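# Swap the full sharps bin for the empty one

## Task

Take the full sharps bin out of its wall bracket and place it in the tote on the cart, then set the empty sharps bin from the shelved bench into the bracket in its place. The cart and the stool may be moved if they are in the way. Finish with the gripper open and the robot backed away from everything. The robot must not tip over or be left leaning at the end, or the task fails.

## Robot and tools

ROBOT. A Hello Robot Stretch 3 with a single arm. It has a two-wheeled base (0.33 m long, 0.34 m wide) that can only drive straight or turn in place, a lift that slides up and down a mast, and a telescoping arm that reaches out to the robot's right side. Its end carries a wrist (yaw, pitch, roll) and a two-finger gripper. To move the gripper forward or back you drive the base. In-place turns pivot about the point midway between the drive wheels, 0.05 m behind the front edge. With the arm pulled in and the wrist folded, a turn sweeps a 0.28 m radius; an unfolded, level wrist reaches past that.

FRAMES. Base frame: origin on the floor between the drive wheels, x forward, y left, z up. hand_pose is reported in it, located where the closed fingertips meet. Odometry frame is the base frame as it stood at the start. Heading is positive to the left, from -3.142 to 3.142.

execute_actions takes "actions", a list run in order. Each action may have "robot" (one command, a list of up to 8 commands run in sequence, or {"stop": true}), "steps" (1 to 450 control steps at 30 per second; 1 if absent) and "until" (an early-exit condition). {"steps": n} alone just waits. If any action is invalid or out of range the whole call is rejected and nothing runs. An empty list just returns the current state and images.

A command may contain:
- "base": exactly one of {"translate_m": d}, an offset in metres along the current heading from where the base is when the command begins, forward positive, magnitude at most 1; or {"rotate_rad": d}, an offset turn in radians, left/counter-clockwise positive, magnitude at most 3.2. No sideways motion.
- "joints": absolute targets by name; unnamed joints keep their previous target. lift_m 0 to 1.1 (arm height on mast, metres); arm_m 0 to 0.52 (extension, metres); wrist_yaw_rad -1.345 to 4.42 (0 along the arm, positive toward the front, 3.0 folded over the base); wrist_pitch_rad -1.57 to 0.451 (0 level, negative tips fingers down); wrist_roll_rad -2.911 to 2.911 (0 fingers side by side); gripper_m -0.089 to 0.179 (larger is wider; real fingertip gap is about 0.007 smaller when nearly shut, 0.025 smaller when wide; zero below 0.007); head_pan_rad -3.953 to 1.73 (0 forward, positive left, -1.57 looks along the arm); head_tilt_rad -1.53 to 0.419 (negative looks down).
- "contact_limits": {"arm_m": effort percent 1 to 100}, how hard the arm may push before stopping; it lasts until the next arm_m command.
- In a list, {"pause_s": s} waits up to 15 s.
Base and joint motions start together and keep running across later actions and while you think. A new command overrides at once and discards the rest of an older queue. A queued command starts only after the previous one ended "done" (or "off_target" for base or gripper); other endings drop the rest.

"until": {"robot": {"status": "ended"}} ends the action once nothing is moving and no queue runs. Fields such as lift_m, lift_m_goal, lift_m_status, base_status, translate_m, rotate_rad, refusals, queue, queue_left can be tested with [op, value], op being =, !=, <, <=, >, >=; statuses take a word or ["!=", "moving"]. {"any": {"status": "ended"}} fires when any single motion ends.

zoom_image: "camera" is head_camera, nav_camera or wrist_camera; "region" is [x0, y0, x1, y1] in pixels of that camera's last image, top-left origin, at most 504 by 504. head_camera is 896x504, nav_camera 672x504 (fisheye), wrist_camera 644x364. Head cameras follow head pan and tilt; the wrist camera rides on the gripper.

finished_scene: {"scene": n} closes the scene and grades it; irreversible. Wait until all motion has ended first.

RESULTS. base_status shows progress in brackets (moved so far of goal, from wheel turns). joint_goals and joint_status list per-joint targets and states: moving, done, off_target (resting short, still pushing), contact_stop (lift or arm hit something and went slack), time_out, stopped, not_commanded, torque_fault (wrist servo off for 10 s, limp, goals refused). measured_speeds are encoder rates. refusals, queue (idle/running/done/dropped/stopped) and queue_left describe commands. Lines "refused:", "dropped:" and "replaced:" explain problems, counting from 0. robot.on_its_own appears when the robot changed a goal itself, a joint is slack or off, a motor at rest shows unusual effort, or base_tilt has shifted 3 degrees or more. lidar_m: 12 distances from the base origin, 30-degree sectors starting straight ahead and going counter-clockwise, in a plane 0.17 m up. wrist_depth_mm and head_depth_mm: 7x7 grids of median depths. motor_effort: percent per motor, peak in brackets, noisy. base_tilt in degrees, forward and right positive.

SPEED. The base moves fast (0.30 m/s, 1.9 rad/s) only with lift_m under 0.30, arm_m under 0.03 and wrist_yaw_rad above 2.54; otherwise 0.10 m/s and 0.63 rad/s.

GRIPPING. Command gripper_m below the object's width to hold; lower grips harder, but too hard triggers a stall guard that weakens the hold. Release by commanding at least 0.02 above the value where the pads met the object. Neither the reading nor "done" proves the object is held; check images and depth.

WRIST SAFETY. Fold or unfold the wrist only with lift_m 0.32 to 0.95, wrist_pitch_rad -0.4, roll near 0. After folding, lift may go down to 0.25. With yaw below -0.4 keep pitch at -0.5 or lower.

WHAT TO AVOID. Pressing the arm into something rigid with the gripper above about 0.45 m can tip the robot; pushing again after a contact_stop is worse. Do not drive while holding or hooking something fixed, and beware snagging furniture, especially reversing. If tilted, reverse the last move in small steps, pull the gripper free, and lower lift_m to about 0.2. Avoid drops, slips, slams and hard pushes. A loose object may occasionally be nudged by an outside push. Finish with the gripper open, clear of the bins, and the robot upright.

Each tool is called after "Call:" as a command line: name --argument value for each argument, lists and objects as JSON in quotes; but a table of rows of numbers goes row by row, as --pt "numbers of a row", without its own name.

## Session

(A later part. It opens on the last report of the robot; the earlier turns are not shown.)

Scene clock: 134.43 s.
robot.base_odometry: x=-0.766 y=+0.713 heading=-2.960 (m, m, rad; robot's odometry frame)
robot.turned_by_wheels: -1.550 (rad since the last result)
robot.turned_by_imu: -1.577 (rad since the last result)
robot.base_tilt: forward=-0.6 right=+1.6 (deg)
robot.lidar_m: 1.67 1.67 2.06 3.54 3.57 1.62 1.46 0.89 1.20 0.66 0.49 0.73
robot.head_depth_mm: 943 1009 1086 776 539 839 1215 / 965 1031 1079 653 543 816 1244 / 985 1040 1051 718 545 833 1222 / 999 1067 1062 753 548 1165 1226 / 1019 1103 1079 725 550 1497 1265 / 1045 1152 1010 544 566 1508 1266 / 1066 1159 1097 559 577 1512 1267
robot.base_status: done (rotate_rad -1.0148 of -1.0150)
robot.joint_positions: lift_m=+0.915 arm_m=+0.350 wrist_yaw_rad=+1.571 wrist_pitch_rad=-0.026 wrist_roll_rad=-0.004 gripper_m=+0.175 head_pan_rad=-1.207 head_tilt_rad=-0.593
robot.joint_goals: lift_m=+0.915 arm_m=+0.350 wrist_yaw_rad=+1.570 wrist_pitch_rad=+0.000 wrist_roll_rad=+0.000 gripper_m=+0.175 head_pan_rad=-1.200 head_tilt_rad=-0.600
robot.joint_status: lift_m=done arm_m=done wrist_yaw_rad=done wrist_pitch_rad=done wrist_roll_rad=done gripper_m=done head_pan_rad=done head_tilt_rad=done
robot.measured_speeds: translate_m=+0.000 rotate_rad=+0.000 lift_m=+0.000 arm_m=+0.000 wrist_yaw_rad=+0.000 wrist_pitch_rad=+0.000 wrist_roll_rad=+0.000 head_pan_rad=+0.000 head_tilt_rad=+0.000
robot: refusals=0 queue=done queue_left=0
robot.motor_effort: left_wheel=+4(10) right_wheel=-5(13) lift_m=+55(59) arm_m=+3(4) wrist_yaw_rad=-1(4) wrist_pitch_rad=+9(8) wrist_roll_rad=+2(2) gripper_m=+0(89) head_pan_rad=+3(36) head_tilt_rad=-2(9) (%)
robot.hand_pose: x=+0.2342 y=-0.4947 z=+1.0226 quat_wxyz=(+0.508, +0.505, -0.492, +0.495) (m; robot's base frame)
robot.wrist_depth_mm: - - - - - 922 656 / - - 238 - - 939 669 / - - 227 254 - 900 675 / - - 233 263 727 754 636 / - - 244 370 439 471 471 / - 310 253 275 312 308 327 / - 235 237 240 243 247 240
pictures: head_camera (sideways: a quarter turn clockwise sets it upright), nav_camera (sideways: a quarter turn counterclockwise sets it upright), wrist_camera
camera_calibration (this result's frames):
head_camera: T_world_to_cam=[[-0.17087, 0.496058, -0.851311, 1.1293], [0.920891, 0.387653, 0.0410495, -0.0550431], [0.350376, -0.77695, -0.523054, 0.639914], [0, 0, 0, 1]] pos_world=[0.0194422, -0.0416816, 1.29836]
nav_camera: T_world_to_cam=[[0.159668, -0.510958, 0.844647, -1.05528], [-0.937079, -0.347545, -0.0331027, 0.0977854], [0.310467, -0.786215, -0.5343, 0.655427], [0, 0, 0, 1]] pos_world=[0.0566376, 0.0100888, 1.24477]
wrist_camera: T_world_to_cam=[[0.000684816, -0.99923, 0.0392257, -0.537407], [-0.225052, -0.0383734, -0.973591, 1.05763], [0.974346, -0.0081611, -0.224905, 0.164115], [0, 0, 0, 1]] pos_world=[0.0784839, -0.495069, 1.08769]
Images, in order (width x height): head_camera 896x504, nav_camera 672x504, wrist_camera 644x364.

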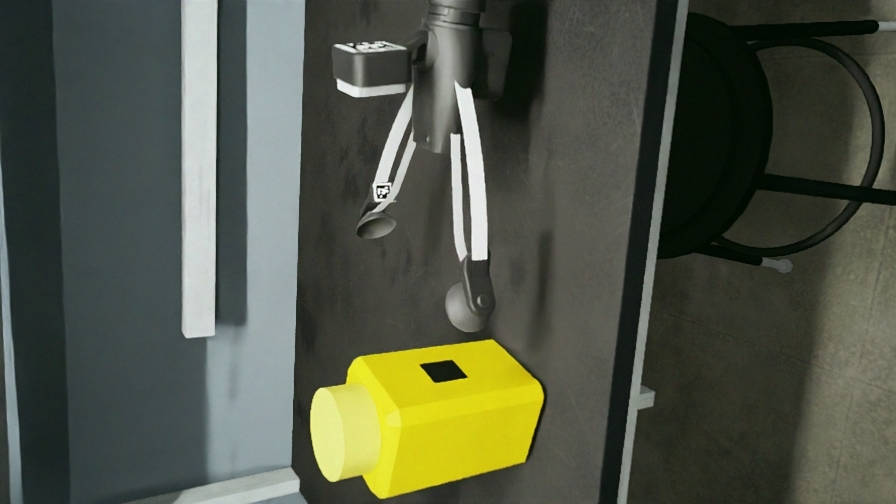

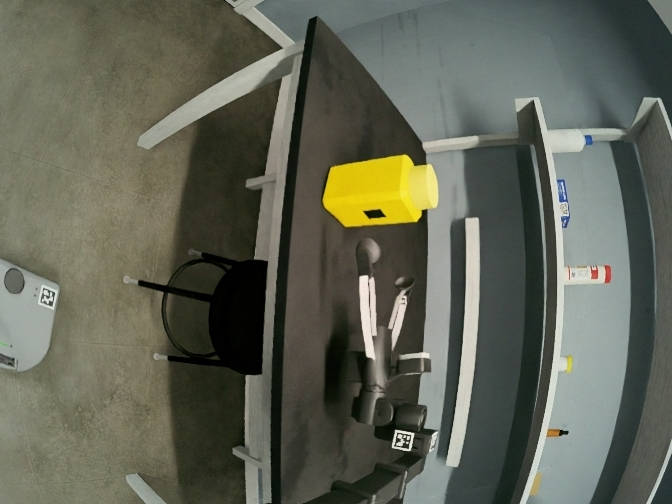

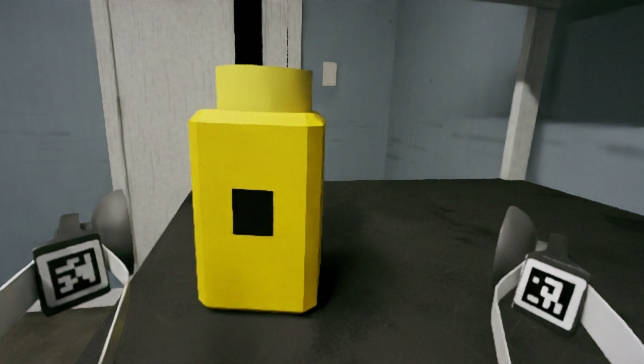

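Call:
execute_actions --actions '[{"robot":[{"joints":{"lift_m":0.934,"arm_m":0.309}},{"base":{"translate_m":0.113}},{"joints":{"gripper_m":0.125}}],"steps":450,"until":{"robot":{"status":"ended"}}}]'

Scene clock: 140.50 s.
robot.base_odometry: x=-0.877 y=+0.693 heading=-2.960 (m, m, rad; robot's odometry frame)
robot.turned_by_wheels: +0.000 (rad since the last result)
robot.turned_by_imu: -0.002 (rad since the last result)
robot.base_tilt: forward=-0.6 right=+1.6 (deg)
robot.lidar_m: 1.56 1.56 1.92 2.68 3.60 1.74 1.57 0.98 0.68 0.47 0.74 0.62
robot.head_depth_mm: 926 990 1064 775 539 526 1194 / 946 1012 1089 656 542 799 1197 / 963 1031 1059 687 544 861 1228 / 988 1059 1058 532 530 1426 1259 / 1004 1104 1070 483 531 1423 1256 / 1022 1126 1083 701 554 1471 1261 / 1014 1127 1146 736 556 1475 1272
robot.base_status: done (translate_m +0.1130 of +0.1130)
robot.joint_positions: lift_m=+0.934 arm_m=+0.309 wrist_yaw_rad=+1.571 wrist_pitch_rad=-0.025 wrist_roll_rad=-0.004 gripper_m=+0.125 head_pan_rad=-1.207 head_tilt_rad=-0.593
robot.joint_goals: lift_m=+0.934 arm_m=+0.309 wrist_yaw_rad=+1.570 wrist_pitch_rad=+0.000 wrist_roll_rad=+0.000 gripper_m=+0.125 head_pan_rad=-1.200 head_tilt_rad=-0.600
robot.joint_status: lift_m=done arm_m=done wrist_yaw_rad=done wrist_pitch_rad=done wrist_roll_rad=done gripper_m=done head_pan_rad=done head_tilt_rad=done
robot.measured_speeds: translate_m=+0.000 rotate_rad=+0.000 lift_m=+0.000 arm_m=+0.000 wrist_yaw_rad=+0.000 wrist_pitch_rad=+0.000 wrist_roll_rad=+0.000 head_pan_rad=+0.000 head_tilt_rad=+0.000
robot: refusals=0 queue=done queue_left=0
robot.motor_effort: left_wheel=+3(8) right_wheel=-4(7) lift_m=+55(59) arm_m=-3(4) wrist_yaw_rad=-1(1) wrist_pitch_rad=+9(9) wrist_roll_rad=+2(2) gripper_m=-1(87) head_pan_rad=+3(3) head_tilt_rad=-2(2) (%)
robot.hand_pose: x=+0.2342 y=-0.4542 z=+1.0417 quat_wxyz=(+0.508, +0.505, -0.492, +0.495) (m; robot's base frame)
robot.wrist_depth_mm: - - - - - 932 613 / - - - - - 919 635 / - - - 122 - 950 653 / - - 125 124 - 886 666 / - - 124 122 123 538 515 / - 350 129 127 130 376 365 / - 286 135 133 196 273 284
pictures: head_camera (sideways: a quarter turn clockwise sets it upright), nav_camera (sideways: a quarter turn counterclockwise sets it upright), wrist_camera
camera_calibration (this result's frames):
head_camera: T_world_to_cam=[[-0.17087, 0.496058, -0.85131, 1.1293], [0.920891, 0.387653, 0.0410495, -0.0550431], [0.350376, -0.77695, -0.523054, 0.639915], [0, 0, 0, 1]] pos_world=[0.0194422, -0.0416816, 1.29836]
nav_camera: T_world_to_cam=[[0.159668, -0.510959, 0.844646, -1.05528], [-0.937079, -0.347545, -0.0331027, 0.0977854], [0.310467, -0.786215, -0.5343, 0.655427], [0, 0, 0, 1]] pos_world=[0.0566376, 0.0100888, 1.24477]
wrist_camera: T_world_to_cam=[[0.000672115, -0.99923, 0.0392259, -0.497704], [-0.224616, -0.0383745, -0.973692, 1.0778], [0.974447, -0.00815633, -0.224469, 0.168256], [0, 0, 0, 1]] pos_world=[0.0784684, -0.454589, 1.10673]
Images, in order (width x height): head_camera 896x504, nav_camera 672x504, wrist_camera 644x364.

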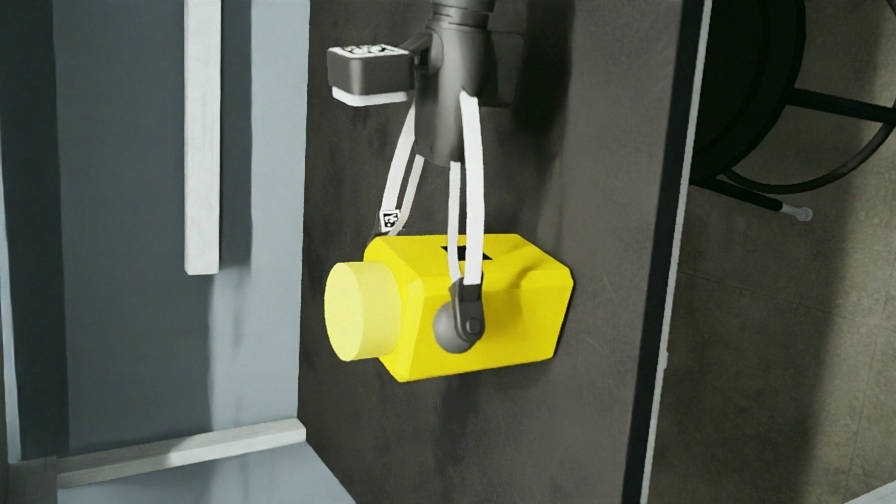

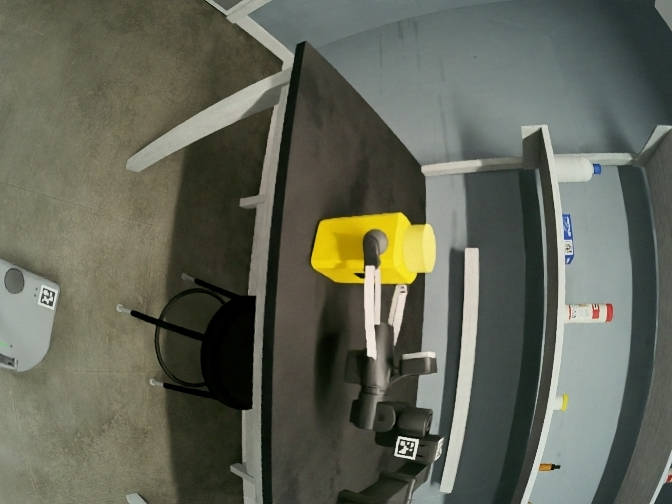

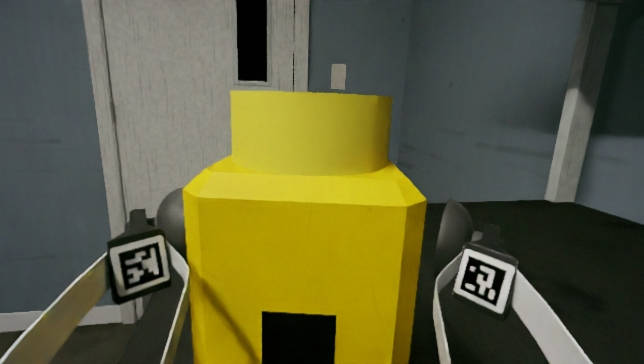

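Call:
execute_actions --actions '[{"robot":[{"joints":{"arm_m":0.303},"base":{"translate_m":0.008}},{"joints":{"gripper_m":0.066}},{"joints":{"lift_m":0.985}}],"steps":450,"until":{"robot":{"status":"ended"}}}]'

Scene clock: 145.17 s.
robot.base_odometry: x=-0.885 y=+0.691 heading=-2.960 (m, m, rad; robot's odometry frame)
robot.turned_by_wheels: +0.000 (rad since the last result)
robot.turned_by_imu: -0.001 (rad since the last result)
robot.base_tilt: forward=-0.5 right=+1.6 (deg)
robot.lidar_m: 1.55 1.56 1.91 2.67 3.59 1.74 1.57 0.99 0.69 0.47 0.74 0.62
robot.head_depth_mm: 924 992 1062 651 539 524 1190 / 941 1008 1097 679 541 802 1196 / 964 1026 1117 688 545 856 1248 / 982 1059 491 503 546 1417 1256 / 1008 1108 449 493 532 1435 1257 / 1024 1127 1081 703 553 1476 1270 / 997 1131 1216 735 556 1474 1274
robot.base_status: done (translate_m +0.0080 of +0.0080)
robot.joint_positions: lift_m=+0.984 arm_m=+0.303 wrist_yaw_rad=+1.571 wrist_pitch_rad=-0.034 wrist_roll_rad=-0.004 gripper_m=+0.067 head_pan_rad=-1.207 head_tilt_rad=-0.593
robot.joint_goals: lift_m=+0.985 arm_m=+0.303 wrist_yaw_rad=+1.570 wrist_pitch_rad=+0.000 wrist_roll_rad=+0.000 gripper_m=+0.066 head_pan_rad=-1.200 head_tilt_rad=-0.600
robot.joint_status: lift_m=done arm_m=done wrist_yaw_rad=done wrist_pitch_rad=done wrist_roll_rad=done gripper_m=done head_pan_rad=done head_tilt_rad=done
robot.measured_speeds: translate_m=+0.000 rotate_rad=+0.000 lift_m=+0.000 arm_m=+0.000 wrist_yaw_rad=+0.000 wrist_pitch_rad=+0.000 wrist_roll_rad=+0.000 head_pan_rad=+0.000 head_tilt_rad=+0.000
robot: refusals=0 queue=done queue_left=0
robot.motor_effort: left_wheel=+4(7) right_wheel=-5(9) lift_m=+56(59) arm_m=-3(4) wrist_yaw_rad=-1(1) wrist_pitch_rad=+12(13) wrist_roll_rad=+2(2) gripper_m=-21(97) head_pan_rad=+3(3) head_tilt_rad=-3(2) (%)
robot.hand_pose: x=+0.2339 y=-0.4483 z=+1.0903 quat_wxyz=(+0.510, +0.507, -0.490, +0.492) (m; robot's base frame)
robot.wrist_depth_mm: - - - - - 859 591 / - - - - - 938 639 / - - - 117 - 934 641 / - - 121 119 131 968 677 / - - 116 115 116 619 623 / - - 120 120 120 460 449 / - - 125 123 125 339 348
pictures: head_camera (sideways: a quarter turn clockwise sets it upright), nav_camera (sideways: a quarter turn counterclockwise sets it upright), wrist_camera
camera_calibration (this result's frames):
head_camera: T_world_to_cam=[[-0.17087, 0.496058, -0.85131, 1.1293], [0.920891, 0.387653, 0.0410495, -0.0550431], [0.350376, -0.77695, -0.523054, 0.639914], [0, 0, 0, 1]] pos_world=[0.0194422, -0.0416816, 1.29836]
nav_camera: T_world_to_cam=[[0.159668, -0.510958, 0.844647, -1.05528], [-0.937079, -0.347545, -0.0331027, 0.0977854], [0.310467, -0.786215, -0.5343, 0.655427], [0, 0, 0, 1]] pos_world=[0.0566376, 0.0100888, 1.24477]
wrist_camera: T_world_to_cam=[[0.000659222, -0.99923, 0.0392199, -0.493708], [-0.233614, -0.0382885, -0.971575, 1.12511], [0.972329, -0.00852182, -0.233459, 0.189631], [0, 0, 0, 1]] pos_world=[0.0787823, -0.448634, 1.15676]
Images, in order (width x height): head_camera 896x504, nav_camera 672x504, wrist_camera 644x364.

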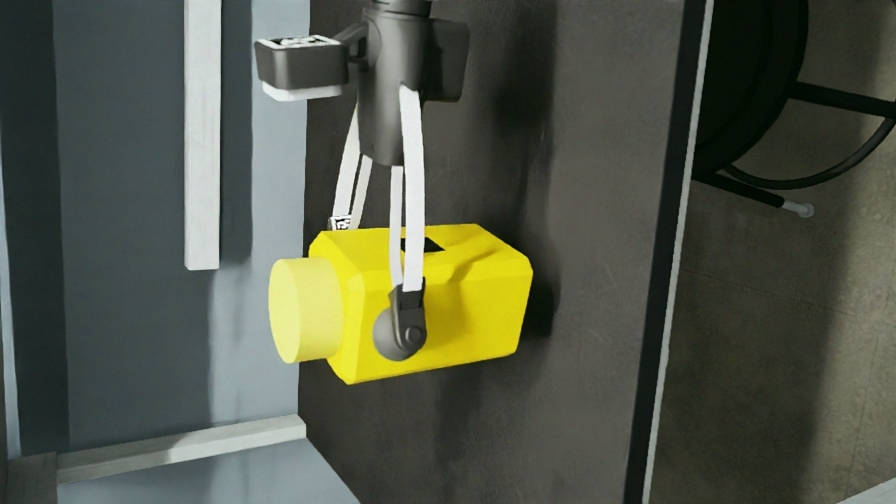

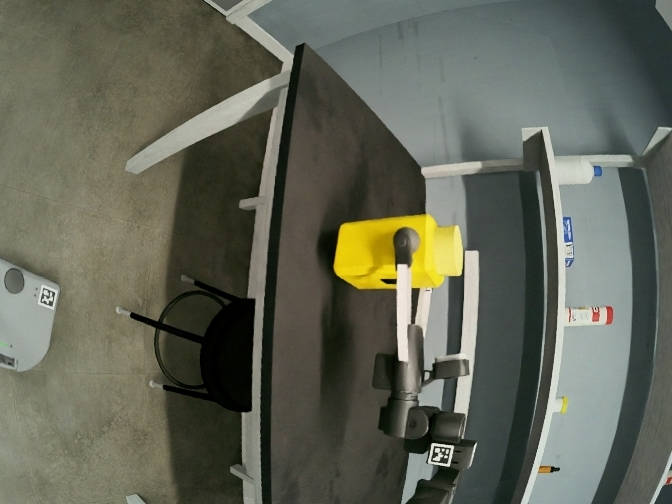

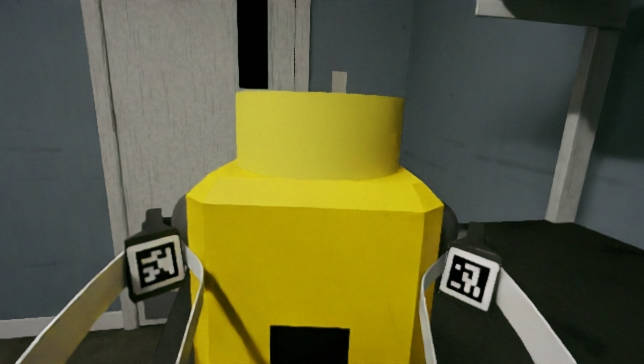

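Call:
execute_actions --actions '[{"robot":[{"joints":{"arm_m":0.0,"head_pan_rad":-0.3,"head_tilt_rad":-1.2}},{"base":{"rotate_rad":1.78},"joints":{"lift_m":0.6,"wrist_yaw_rad":2.6}}],"steps":450,"until":{"robot":{"status":"ended"}}}]'

Scene clock: 159.00 s.
robot.base_odometry: x=-0.885 y=+0.691 heading=-1.180 (m, m, rad; robot's odometry frame)
robot.turned_by_wheels: +1.780 (rad since the last result)
robot.turned_by_imu: +1.807 (rad since the last result)
robot.base_tilt: forward=-0.6 right=+1.5 (deg)
robot.lidar_m: 3.56 2.18 1.62 1.57 1.61 0.69 0.47 1.08 0.62 1.55 1.64 2.29
robot.head_depth_mm: 1866 1675 1510 1383 1264 1214 1085 / 1862 1690 1531 1386 1267 1208 - / 1907 1682 1529 1397 1286 1212 - / 1911 1702 1535 1404 1285 1182 - / 1923 1707 1552 1402 1296 491 1107 / 1931 1710 1560 1409 1298 488 1108 / 1933 1734 1555 1416 1295 1197 1114
robot.base_status: done (rotate_rad +1.7798 of +1.7800)
robot.joint_positions: lift_m=+0.600 arm_m=+0.000 wrist_yaw_rad=+2.597 wrist_pitch_rad=-0.035 wrist_roll_rad=-0.004 gripper_m=+0.067 head_pan_rad=-0.307 head_tilt_rad=-1.185
robot.joint_goals: lift_m=+0.600 arm_m=+0.000 wrist_yaw_rad=+2.600 wrist_pitch_rad=+0.000 wrist_roll_rad=+0.000 gripper_m=+0.066 head_pan_rad=-0.300 head_tilt_rad=-1.200
robot.joint_status: lift_m=done arm_m=done wrist_yaw_rad=done wrist_pitch_rad=done wrist_roll_rad=done gripper_m=done head_pan_rad=done head_tilt_rad=done
robot.measured_speeds: translate_m=+0.000 rotate_rad=+0.000 lift_m=+0.000 arm_m=+0.000 wrist_yaw_rad=+0.000 wrist_pitch_rad=+0.000 wrist_roll_rad=+0.000 head_pan_rad=+0.000 head_tilt_rad=+0.000
robot: refusals=0 queue=done queue_left=0
robot.motor_effort: left_wheel=-1(2) right_wheel=+4(8) lift_m=+27(56) arm_m=-3(6) wrist_yaw_rad=+4(9) wrist_pitch_rad=+13(13) wrist_roll_rad=+2(2) gripper_m=-22(21) head_pan_rad=+3(38) head_tilt_rad=-4(29) (%)
robot.hand_pose: x=+0.1109 y=+0.0731 z=+0.7060 quat_wxyz=(+0.203, +0.683, -0.177, +0.679) (m; robot's base frame)
robot.wrist_depth_mm: - - - - - - - / - - - - - - - / - - - 116 - - - / - - 121 119 130 - - / - - 116 115 116 - - / - - 120 120 120 - - / - - 125 124 126 - -
pictures: head_camera (sideways: a quarter turn clockwise sets it upright), nav_camera (sideways: a quarter turn counterclockwise sets it upright), wrist_camera
camera_calibration (this result's frames):
head_camera: T_world_to_cam=[[-0.862679, 0.29108, -0.413591, 0.56316], [0.296213, 0.953633, 0.0533038, -0.0671489], [0.40993, -0.0765272, -0.908901, 1.14131], [0, 0, 0, 1]] pos_world=[0.0378584, -0.0125475, 1.27384]
nav_camera: T_world_to_cam=[[0.862228, -0.307482, 0.402515, -0.483461], [-0.326444, -0.944947, -0.0225712, 0.0803276], [0.387296, -0.111937, -0.915135, 1.15019], [0, 0, 0, 1]] pos_world=[-0.00238721, 0.0559985, 1.24899]
wrist_camera: T_world_to_cam=[[0.855247, -0.516735, 0.0392144, -0.0875254], [-0.0887652, -0.220627, -0.971311, 0.739979], [0.510562, 0.82723, -0.234558, 0.21484], [0, 0, 0, 1]] pos_world=[0.0308508, -0.0596906, 0.772575]
Images, in order (width x height): head_camera 896x504, nav_camera 672x504, wrist_camera 644x364.

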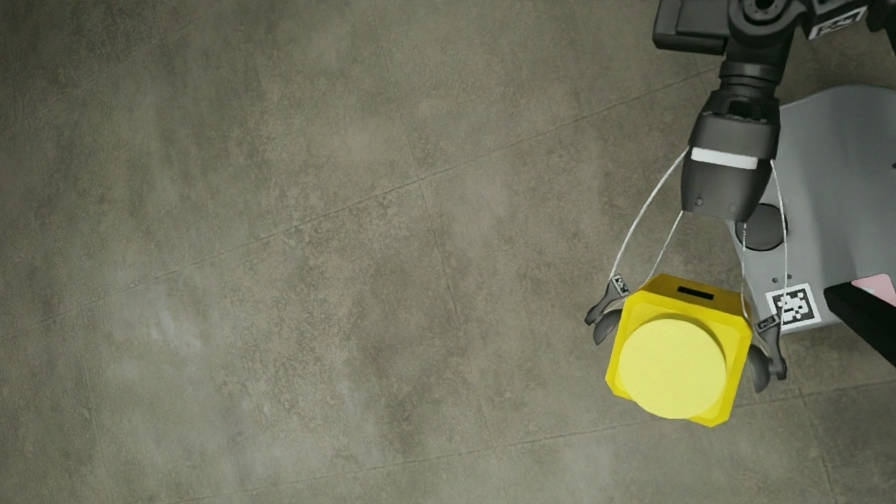

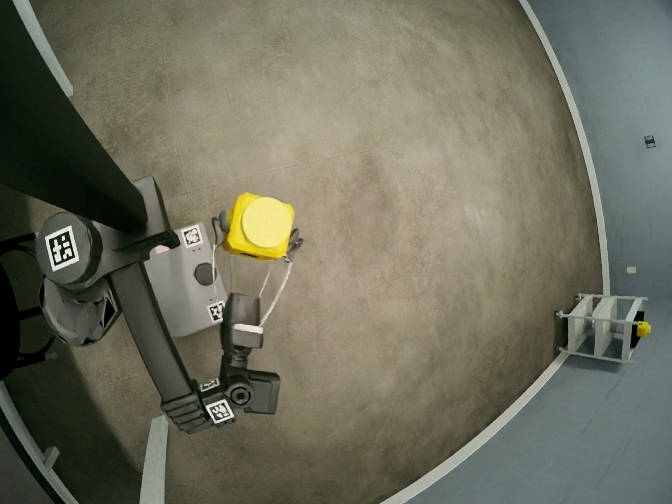

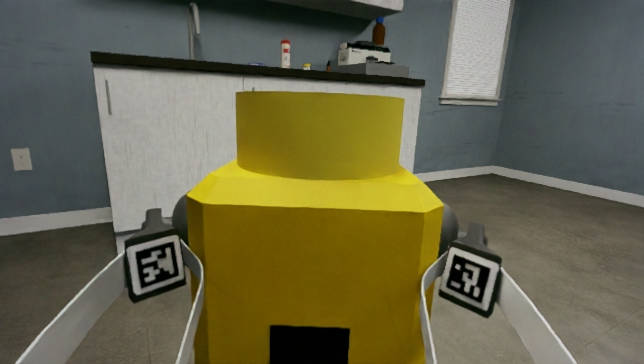

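Call:
execute_actions --actions '[{"robot":{"base":{"translate_m":1.0},"joints":{"lift_m":0.29,"head_pan_rad":0.0,"head_tilt_rad":-0.6}},"steps":200,"until":{"robot":{"lift_m_status":["!=","moving"]}}},{"robot":{"base":{"translate_m":1.0}},"steps":200,"until":{"robot":{"translate_m":[">",0.65]}}},{"robot":{"base":{"translate_m":1.0}},"steps":200,"until":{"robot":{"translate_m":[">",0.6]}}},{"robot":{"base":{"translate_m":0.7}},"steps":200,"until":{"robot":{"status":"ended"}}}]'

Scene clock: 170.87 s.
robot.base_odometry: x=-0.003 y=-1.453 heading=-1.180 (m, m, rad; robot's odometry frame)
robot.turned_by_wheels: +0.000 (rad since the last result)
robot.turned_by_imu: -0.002 (rad since the last result)
robot.base_tilt: forward=-0.6 right=+1.6 (deg)
robot.lidar_m: 1.29 1.34 1.88 2.10 1.71 2.21 2.74 2.26 1.68 1.19 1.25 1.33
robot.head_depth_mm: 1057 1162 1297 1459 1631 1473 1241 / 1061 1170 1298 1474 1664 1479 1235 / 1065 1175 1308 1475 1666 1490 1246 / 1064 1181 1313 1486 1670 1487 1244 / 1078 1185 1319 1481 1678 1491 1252 / 1075 1187 1330 1505 1689 1507 1255 / 1081 1191 1336 1509 1689 1505 1263
robot.base_status: done (translate_m +0.7000 of +0.7000)
robot.joint_positions: lift_m=+0.290 arm_m=+0.000 wrist_yaw_rad=+2.598 wrist_pitch_rad=-0.036 wrist_roll_rad=-0.004 gripper_m=+0.067 head_pan_rad=-0.007 head_tilt_rad=-0.605
robot.joint_goals: lift_m=+0.290 arm_m=+0.000 wrist_yaw_rad=+2.600 wrist_pitch_rad=+0.000 wrist_roll_rad=+0.000 gripper_m=+0.066 head_pan_rad=+0.000 head_tilt_rad=-0.600
robot.joint_status: lift_m=done arm_m=done wrist_yaw_rad=done wrist_pitch_rad=done wrist_roll_rad=done gripper_m=done head_pan_rad=done head_tilt_rad=done
robot.measured_speeds: translate_m=+0.000 rotate_rad=+0.000 lift_m=+0.000 arm_m=+0.000 wrist_yaw_rad=+0.000 wrist_pitch_rad=+0.000 wrist_roll_rad=+0.000 head_pan_rad=+0.000 head_tilt_rad=+0.000
robot: refusals=0 queue=done queue_left=0
robot.motor_effort: left_wheel=-2(5) right_wheel=+4(13) lift_m=+27(25) arm_m=-3(3) wrist_yaw_rad=+3(4) wrist_pitch_rad=+13(13) wrist_roll_rad=+2(2) gripper_m=-21(20) head_pan_rad=+3(22) head_tilt_rad=+2(29) (%)
robot.hand_pose: x=+0.1107 y=+0.0732 z=+0.3958 quat_wxyz=(+0.203, +0.683, -0.177, +0.679) (m; robot's base frame)
robot.wrist_depth_mm: - - - - - - - / - - - - - - - / - - - 117 - - - / - - 121 118 130 - - / - - 115 115 116 - - / 764 721 121 119 120 910 869 / 617 619 125 124 125 643 665
pictures: head_camera (sideways: a quarter turn clockwise sets it upright), nav_camera (sideways: a quarter turn counterclockwise sets it upright), wrist_camera
camera_calibration (this result's frames):
head_camera: T_world_to_cam=[[-0.534342, 0.0206164, -0.845017, 1.12331], [-0.0270243, 0.998775, 0.0414564, -0.0497899], [0.844837, 0.0449879, -0.53313, 0.650008], [0, 0, 0, 1]] pos_world=[0.0497381, -0.00267233, 1.29782]
nav_camera: T_world_to_cam=[[0.544088, -0.036457, 0.838236, -1.04926], [-0.0161257, -0.999325, -0.0329962, 0.0920284], [0.838873, 0.00443572, -0.544309, 0.665226], [0, 0, 0, 1]] pos_world=[0.014335, 0.0507626, 1.24465]
wrist_camera: T_world_to_cam=[[0.855642, -0.51608, 0.0392136, -0.0752646], [-0.0889914, -0.221334, -0.971129, 0.438687], [0.50986, 0.827449, -0.23531, 0.142466], [0, 0, 0, 1]] pos_world=[0.0308013, -0.0596295, 0.462497]
Images, in order (width x height): head_camera 896x504, nav_camera 672x504, wrist_camera 644x364.

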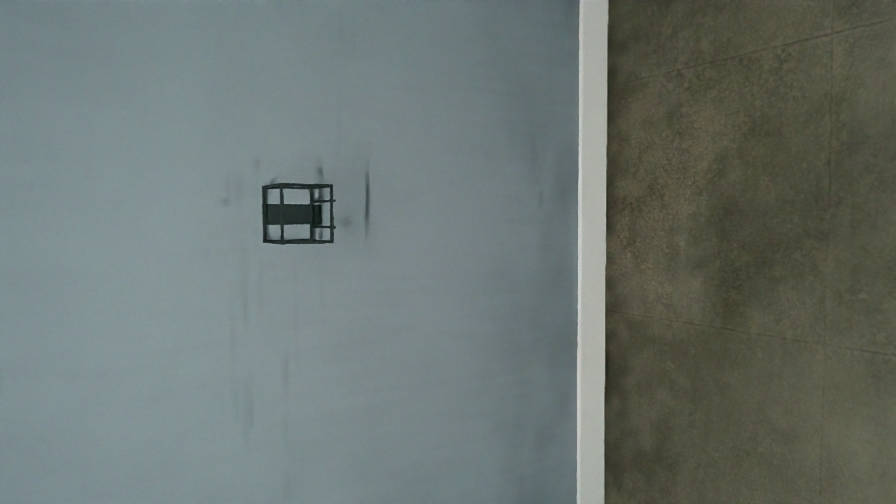

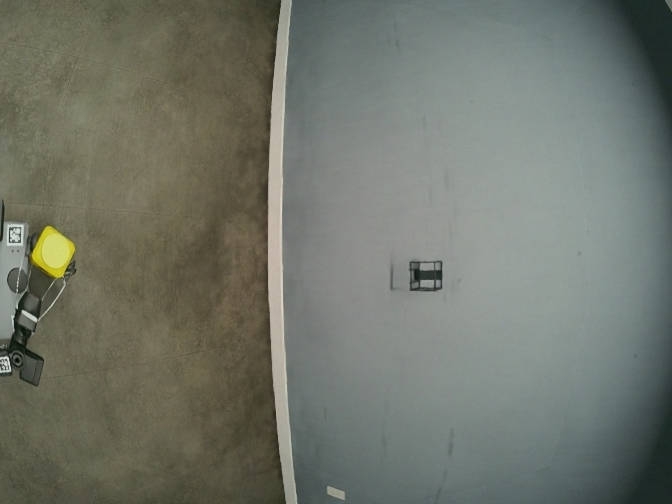

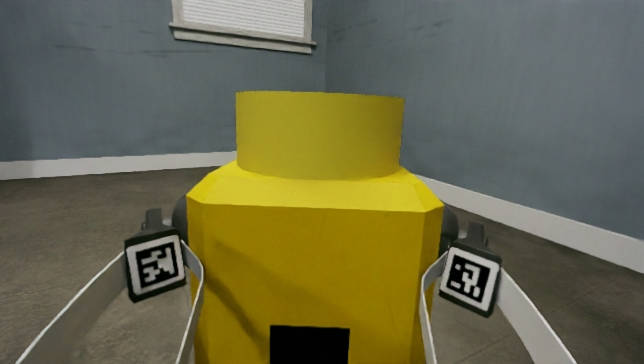

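Call:
execute_actions --actions '[{"robot":{"base":{"translate_m":0.542},"joints":{"lift_m":0.985}},"steps":300,"until":{"robot":{"base_status":["!=","moving"]}}},{"robot":{"base":{"rotate_rad":1.544},"joints":{"wrist_yaw_rad":0.0,"head_pan_rad":-1.57,"head_tilt_rad":-0.5}},"steps":300,"until":{"robot":{"status":"ended"}}}]'

Scene clock: 184.33 s.
robot.base_odometry: x=+0.203 y=-1.954 heading=+0.363 (m, m, rad; robot's odometry frame)
robot.turned_by_wheels: +1.544 (rad since the last result)
robot.turned_by_imu: +1.567 (rad since the last result)
robot.base_tilt: forward=-0.6 right=+1.6 (deg)
robot.lidar_m: 2.11 1.89 2.13 3.24 2.34 1.26 1.22 1.07 0.78 0.75 0.78 1.06
robot.head_depth_mm: 603 658 716 786 862 - - / 605 657 719 412 - - - / 607 658 718 360 - - - / 609 662 724 388 405 1023 1143 / 610 663 727 799 887 1010 1159 / 614 664 730 802 892 1013 1163 / 614 667 729 805 900 1016 1168
robot.base_status: done (rotate_rad +1.5439 of +1.5440)
robot.joint_positions: lift_m=+0.984 arm_m=+0.000 wrist_yaw_rad=+0.003 wrist_pitch_rad=-0.037 wrist_roll_rad=-0.004 gripper_m=+0.067 head_pan_rad=-1.563 head_tilt_rad=-0.507
robot.joint_goals: lift_m=+0.985 arm_m=+0.000 wrist_yaw_rad=+0.000 wrist_pitch_rad=+0.000 wrist_roll_rad=+0.000 gripper_m=+0.066 head_pan_rad=-1.570 head_tilt_rad=-0.500
robot.joint_status: lift_m=done arm_m=done wrist_yaw_rad=done wrist_pitch_rad=done wrist_roll_rad=done gripper_m=done head_pan_rad=done head_tilt_rad=done
robot.measured_speeds: translate_m=+0.000 rotate_rad=+0.000 lift_m=+0.000 arm_m=+0.000 wrist_yaw_rad=+0.000 wrist_pitch_rad=+0.000 wrist_roll_rad=+0.000 head_pan_rad=+0.000 head_tilt_rad=+0.000
robot: refusals=0 queue=done queue_left=0
robot.motor_effort: left_wheel=-1(4) right_wheel=+4(13) lift_m=+56(59) arm_m=-3(3) wrist_yaw_rad=-3(6) wrist_pitch_rad=+13(13) wrist_roll_rad=+2(2) gripper_m=-21(21) head_pan_rad=-3(34) head_tilt_rad=+3(9) (%)
robot.hand_pose: x=-0.0207 y=-0.4004 z=+1.0898 quat_wxyz=(+0.709, +0.014, -0.705, -0.012) (m; robot's base frame)
robot.wrist_depth_mm: 454 457 455 464 455 460 460 / 473 476 474 480 474 472 477 / 494 494 488 116 484 491 489 / 509 515 121 119 130 508 515 / 538 526 116 115 116 531 529 / 552 561 120 119 120 543 550 / 583 578 125 124 125 579 589
pictures: head_camera (sideways: a quarter turn clockwise sets it upright), nav_camera (sideways: a quarter turn counterclockwise sets it upright), wrist_camera
camera_calibration (this result's frames):
head_camera: T_world_to_cam=[[0.0133903, 0.449644, -0.893107, 1.18269], [0.998237, 0.0456407, 0.0379448, -0.0514773], [0.0578237, -0.892041, -0.44824, 0.544354], [0, 0, 0, 1]] pos_world=[0.00407337, -0.043855, 1.30223]
nav_camera: T_world_to_cam=[[-0.0290806, -0.460238, 0.887319, -1.10978], [-0.999429, -0.00188422, -0.0337321, 0.0989888], [0.0171967, -0.887794, -0.45992, 0.560437], [0, 0, 0, 1]] pos_world=[0.0570218, -0.0130222, 1.24582]
wrist_camera: T_world_to_cam=[[-0.999223, -0.00383247, 0.0392151, -0.0677693], [-0.0390131, 0.235707, -0.971041, 1.18006], [-0.0055218, -0.971817, -0.235674, 0.0339103], [0, 0, 0, 1]] pos_world=[-0.0214917, -0.245453, 1.15653]
Images, in order (width x height): head_camera 896x504, nav_camera 672x504, wrist_camera 644x364.

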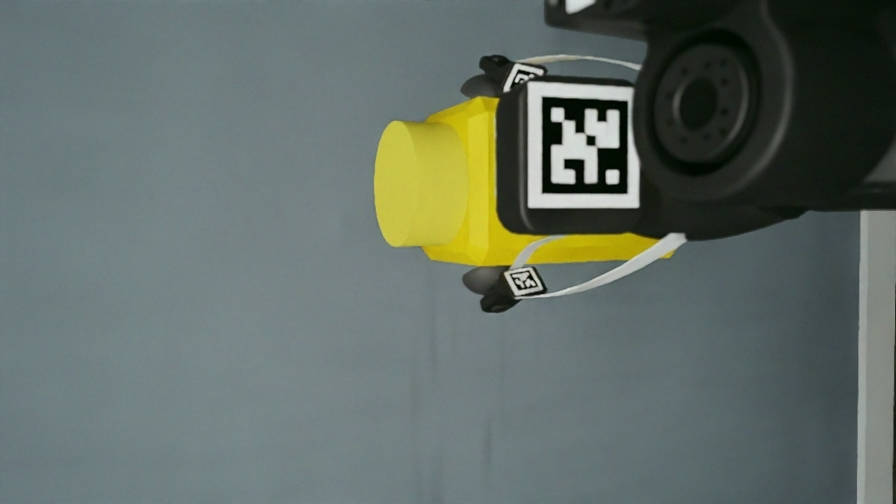

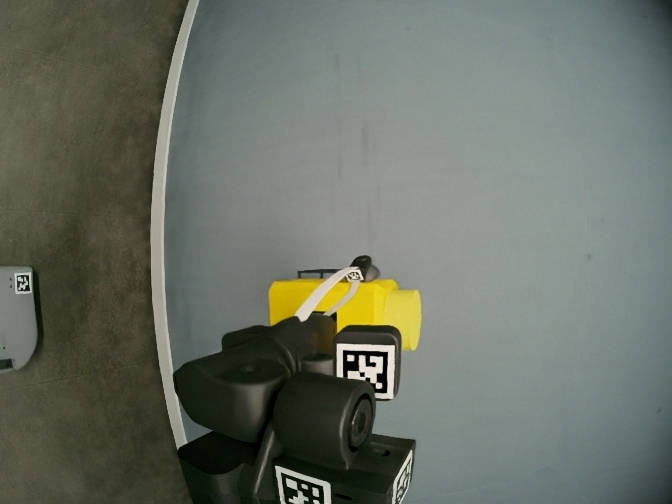

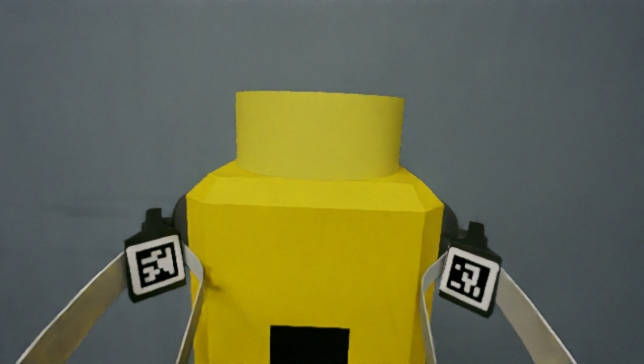

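Lidar closely matches the earlier pose. Extend over the bracket.

Call:
execute_actions --actions '[{"robot":{"joints":{"arm_m":0.298}},"steps":300,"until":{"robot":{"status":"ended"}}}]'

Scene clock: 188.53 s.
robot.base_odometry: x=+0.203 y=-1.954 heading=+0.363 (m, m, rad; robot's odometry frame)
robot.turned_by_wheels: +0.000 (rad since the last result)
robot.turned_by_imu: -0.001 (rad since the last result)
robot.base_tilt: forward=-0.6 right=+1.5 (deg)
robot.lidar_m: 2.11 1.88 2.13 3.25 2.34 1.26 1.22 1.07 0.78 0.75 0.78 1.06
robot.head_depth_mm: 605 653 696 801 871 988 1126 / 607 655 697 816 880 990 1130 / 606 659 694 - 868 996 1136 / 611 660 703 794 886 1005 1144 / 612 663 724 798 892 1008 1155 / 614 664 730 800 894 1009 1165 / 615 668 730 803 900 1013 1170
robot.base_status: done (rotate_rad +1.5439 of +1.5440)
robot.joint_positions: lift_m=+0.984 arm_m=+0.298 wrist_yaw_rad=+0.001 wrist_pitch_rad=-0.037 wrist_roll_rad=-0.004 gripper_m=+0.067 head_pan_rad=-1.563 head_tilt_rad=-0.507
robot.joint_goals: lift_m=+0.985 arm_m=+0.298 wrist_yaw_rad=+0.000 wrist_pitch_rad=+0.000 wrist_roll_rad=+0.000 gripper_m=+0.066 head_pan_rad=-1.570 head_tilt_rad=-0.500
robot.joint_status: lift_m=done arm_m=done wrist_yaw_rad=done wrist_pitch_rad=done wrist_roll_rad=done gripper_m=done head_pan_rad=done head_tilt_rad=done
robot.measured_speeds: translate_m=+0.000 rotate_rad=+0.000 lift_m=+0.000 arm_m=+0.000 wrist_yaw_rad=+0.000 wrist_pitch_rad=+0.000 wrist_roll_rad=+0.000 head_pan_rad=+0.000 head_tilt_rad=+0.000
robot: refusals=0 queue=done queue_left=0
robot.motor_effort: left_wheel=-1(1) right_wheel=+4(4) lift_m=+56(56) arm_m=+3(2) wrist_yaw_rad=-2(3) wrist_pitch_rad=+13(13) wrist_roll_rad=+2(1) gripper_m=-21(20) head_pan_rad=-2(3) head_tilt_rad=+3(3) (%)
robot.hand_pose: x=-0.0211 y=-0.6979 z=+1.0898 quat_wxyz=(+0.709, +0.014, -0.705, -0.013) (m; robot's base frame)
robot.wrist_depth_mm: 188 188 189 188 189 189 188 / 196 195 197 193 195 195 195 / 204 203 201 117 201 202 201 / 212 212 121 119 131 211 210 / 220 218 116 115 115 220 220 / 232 235 120 119 120 227 228 / 241 240 126 123 125 239 239
pictures: head_camera (sideways: a quarter turn clockwise sets it upright), nav_camera (sideways: a quarter turn counterclockwise sets it upright), wrist_camera
camera_calibration (this result's frames):
head_camera: T_world_to_cam=[[0.0134462, 0.44956, -0.893149, 1.18275], [0.998243, 0.0455216, 0.0379413, -0.0514728], [0.0577145, -0.89209, -0.448157, 0.544247], [0, 0, 0, 1]] pos_world=[0.00406798, -0.0438548, 1.30223]
nav_camera: T_world_to_cam=[[-0.0291377, -0.460152, 0.887362, -1.10983], [-0.999429, -0.00176462, -0.0337326, 0.0989895], [0.017088, -0.887838, -0.459838, 0.56033], [0, 0, 0, 1]] pos_world=[0.0570202, -0.0130336, 1.24582]
wrist_camera: T_world_to_cam=[[-0.999228, -0.00244867, 0.0392149, -0.0682967], [-0.0386864, 0.235761, -0.971041, 1.25021], [-0.00686757, -0.971808, -0.235674, -0.255212], [0, 0, 0, 1]] pos_world=[-0.0216305, -0.542935, 1.15653]
Images, in order (width x height): head_camera 896x504, nav_camera 672x504, wrist_camera 644x364.

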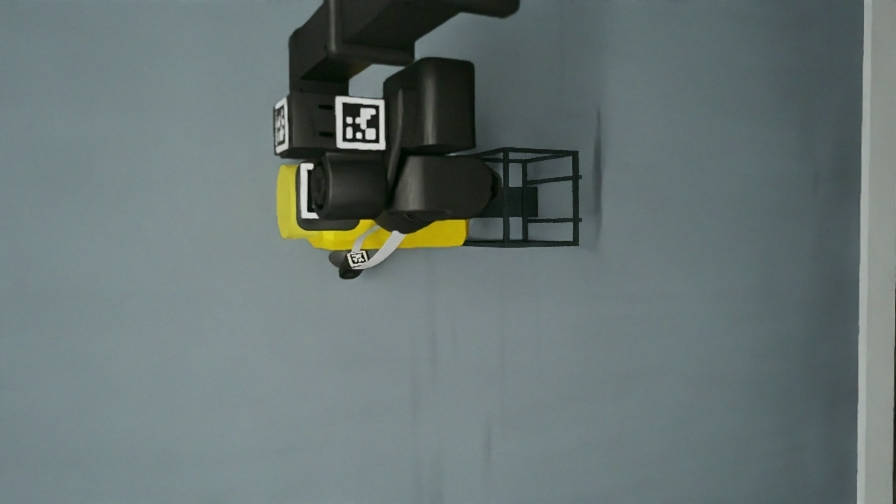

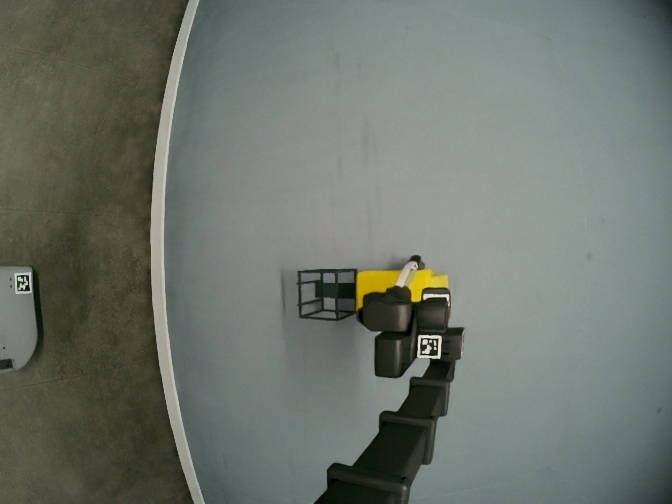

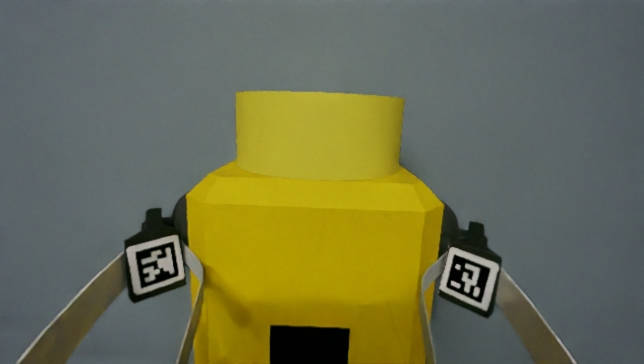

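Call:
zoom_image --camera "head_camera" --region '[430, 130, 600, 270]'

Region (430, 130, 600, 270) of head_camera's 896x504 image, scaled by 2.965, with more detail than that image has; it fills the top 415 rows of this view, and the rest is white.

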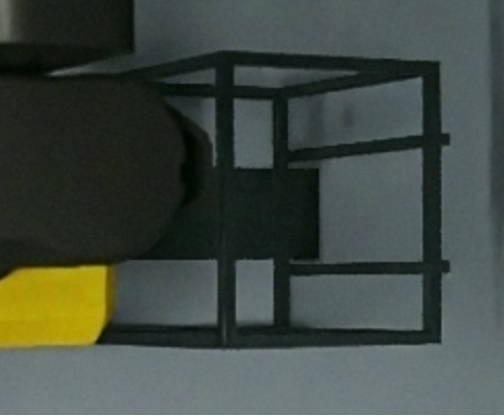

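Call:
execute_actions --actions '[{"robot":{"base":{"translate_m":-0.008},"joints":{"lift_m":0.962}},"steps":300,"until":{"robot":{"status":"ended"}}}]'

Call:
zoom_image --camera "head_camera" --region '[430, 130, 600, 270]'

Scene clock: 191.83 s.
robot.base_odometry: x=+0.196 y=-1.957 heading=+0.363 (m, m, rad; robot's odometry frame)
robot.turned_by_wheels: +0.000 (rad since the last result)
robot.turned_by_imu: -0.001 (rad since the last result)
robot.base_tilt: forward=-0.7 right=+1.6 (deg)
robot.lidar_m: 2.12 1.89 2.14 3.25 2.33 1.25 1.21 1.07 0.78 0.75 0.78 1.06
robot.head_depth_mm: 604 655 705 - 885 988 1127 / 604 658 698 - 879 992 1132 / 607 658 691 - 869 997 1143 / 609 661 704 779 873 1000 1144 / 612 661 727 800 891 1007 1159 / 612 665 729 802 893 1010 1157 / 615 666 729 806 898 1012 1168
robot.base_status: done (translate_m -0.0080 of -0.0080)
robot.joint_positions: lift_m=+0.962 arm_m=+0.298 wrist_yaw_rad=+0.001 wrist_pitch_rad=-0.037 wrist_roll_rad=-0.004 gripper_m=+0.067 head_pan_rad=-1.563 head_tilt_rad=-0.507
robot.joint_goals: lift_m=+0.962 arm_m=+0.298 wrist_yaw_rad=+0.000 wrist_pitch_rad=+0.000 wrist_roll_rad=+0.000 gripper_m=+0.066 head_pan_rad=-1.570 head_tilt_rad=-0.500
robot.joint_status: lift_m=done arm_m=done wrist_yaw_rad=done wrist_pitch_rad=done wrist_roll_rad=done gripper_m=done head_pan_rad=done head_tilt_rad=done
robot.measured_speeds: translate_m=+0.000 rotate_rad=+0.000 lift_m=+0.000 arm_m=+0.000 wrist_yaw_rad=+0.000 wrist_pitch_rad=+0.000 wrist_roll_rad=+0.000 head_pan_rad=+0.000 head_tilt_rad=+0.000
robot: refusals=0 queue=done queue_left=0
robot.motor_effort: left_wheel=-1(4) right_wheel=+4(8) lift_m=+27(56) arm_m=+2(4) wrist_yaw_rad=-2(1) wrist_pitch_rad=+13(13) wrist_roll_rad=+3(2) gripper_m=-21(21) head_pan_rad=-2(3) head_tilt_rad=+3(3) (%)
robot.hand_pose: x=-0.0211 y=-0.6979 z=+1.0677 quat_wxyz=(+0.709, +0.014, -0.705, -0.013) (m; robot's base frame)
robot.wrist_depth_mm: 191 189 189 188 188 188 189 / 197 195 195 194 196 194 194 / 202 204 202 117 200 202 202 / 212 212 121 119 131 211 211 / 220 218 116 115 115 220 221 / 231 236 120 119 120 228 231 / 241 240 125 124 125 239 239
pictures: head_camera (sideways: a quarter turn clockwise sets it upright), nav_camera (sideways: a quarter turn counterclockwise sets it upright), wrist_camera
camera_calibration (this result's frames):
head_camera: T_world_to_cam=[[0.0134461, 0.44956, -0.893149, 1.18275], [0.998243, 0.0455218, 0.0379413, -0.0514728], [0.0577146, -0.89209, -0.448158, 0.544247], [0, 0, 0, 1]] pos_world=[0.00406799, -0.0438548, 1.30223]
nav_camera: T_world_to_cam=[[-0.0291376, -0.460152, 0.887362, -1.10983], [-0.999429, -0.00176474, -0.0337326, 0.0989895], [0.0170881, -0.887838, -0.459838, 0.56033], [0, 0, 0, 1]] pos_world=[0.0570202, -0.0130336, 1.24582]
wrist_camera: T_world_to_cam=[[-0.999228, -0.00233822, 0.0392149, -0.0673821], [-0.0386604, 0.235765, -0.971041, 1.22878], [-0.00697499, -0.971807, -0.235673, -0.260417], [0, 0, 0, 1]] pos_world=[-0.0216416, -0.542935, 1.13446]
Images, in order (width x height): head_camera 896x504, nav_camera 672x504, wrist_camera 644x364.

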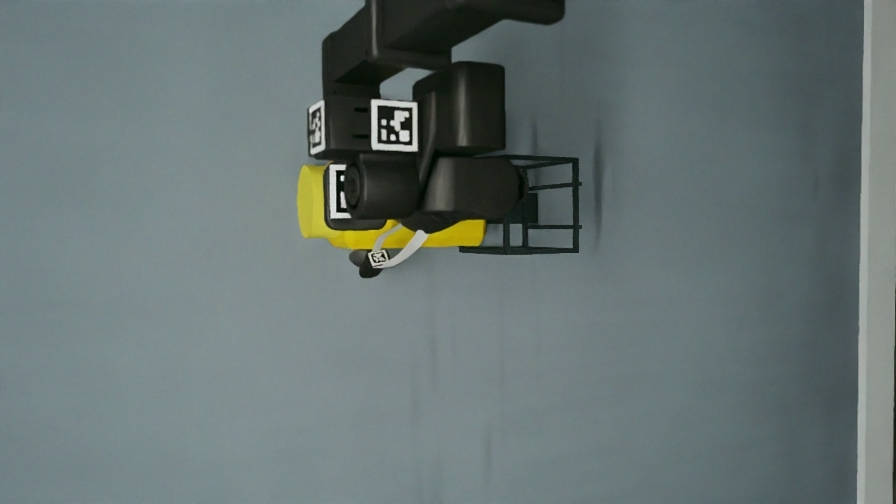

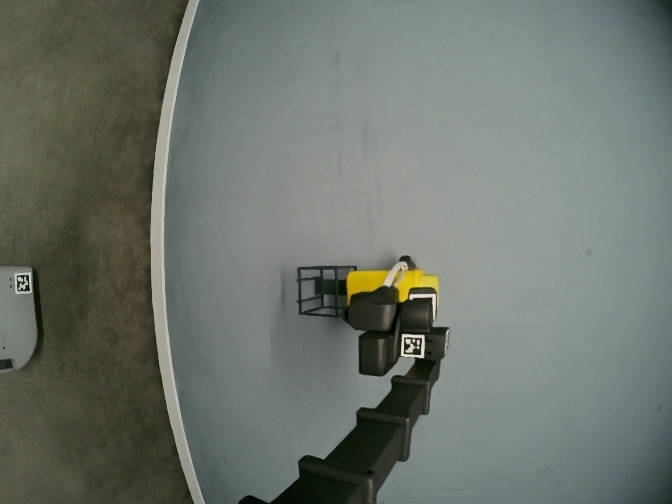

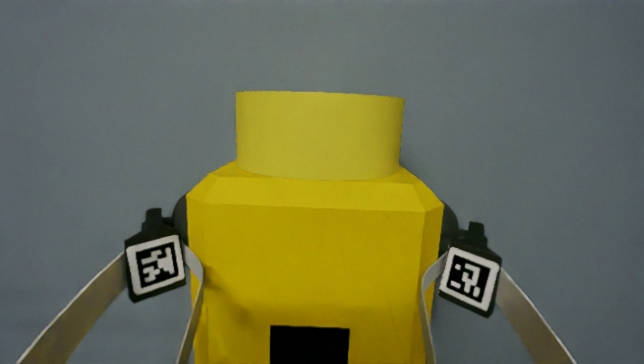

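Region (430, 130, 600, 270) of head_camera's 896x504 image, scaled by 2.965, with more detail than that image has; it fills the top 415 rows of this view, and the rest is white.

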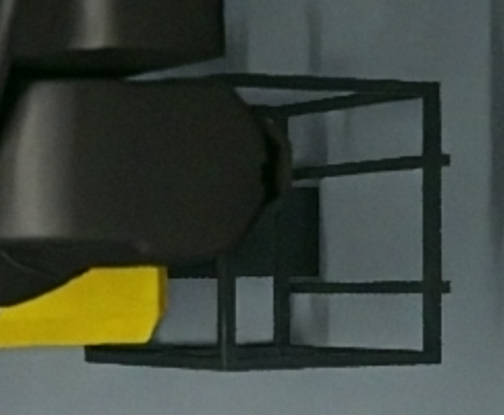

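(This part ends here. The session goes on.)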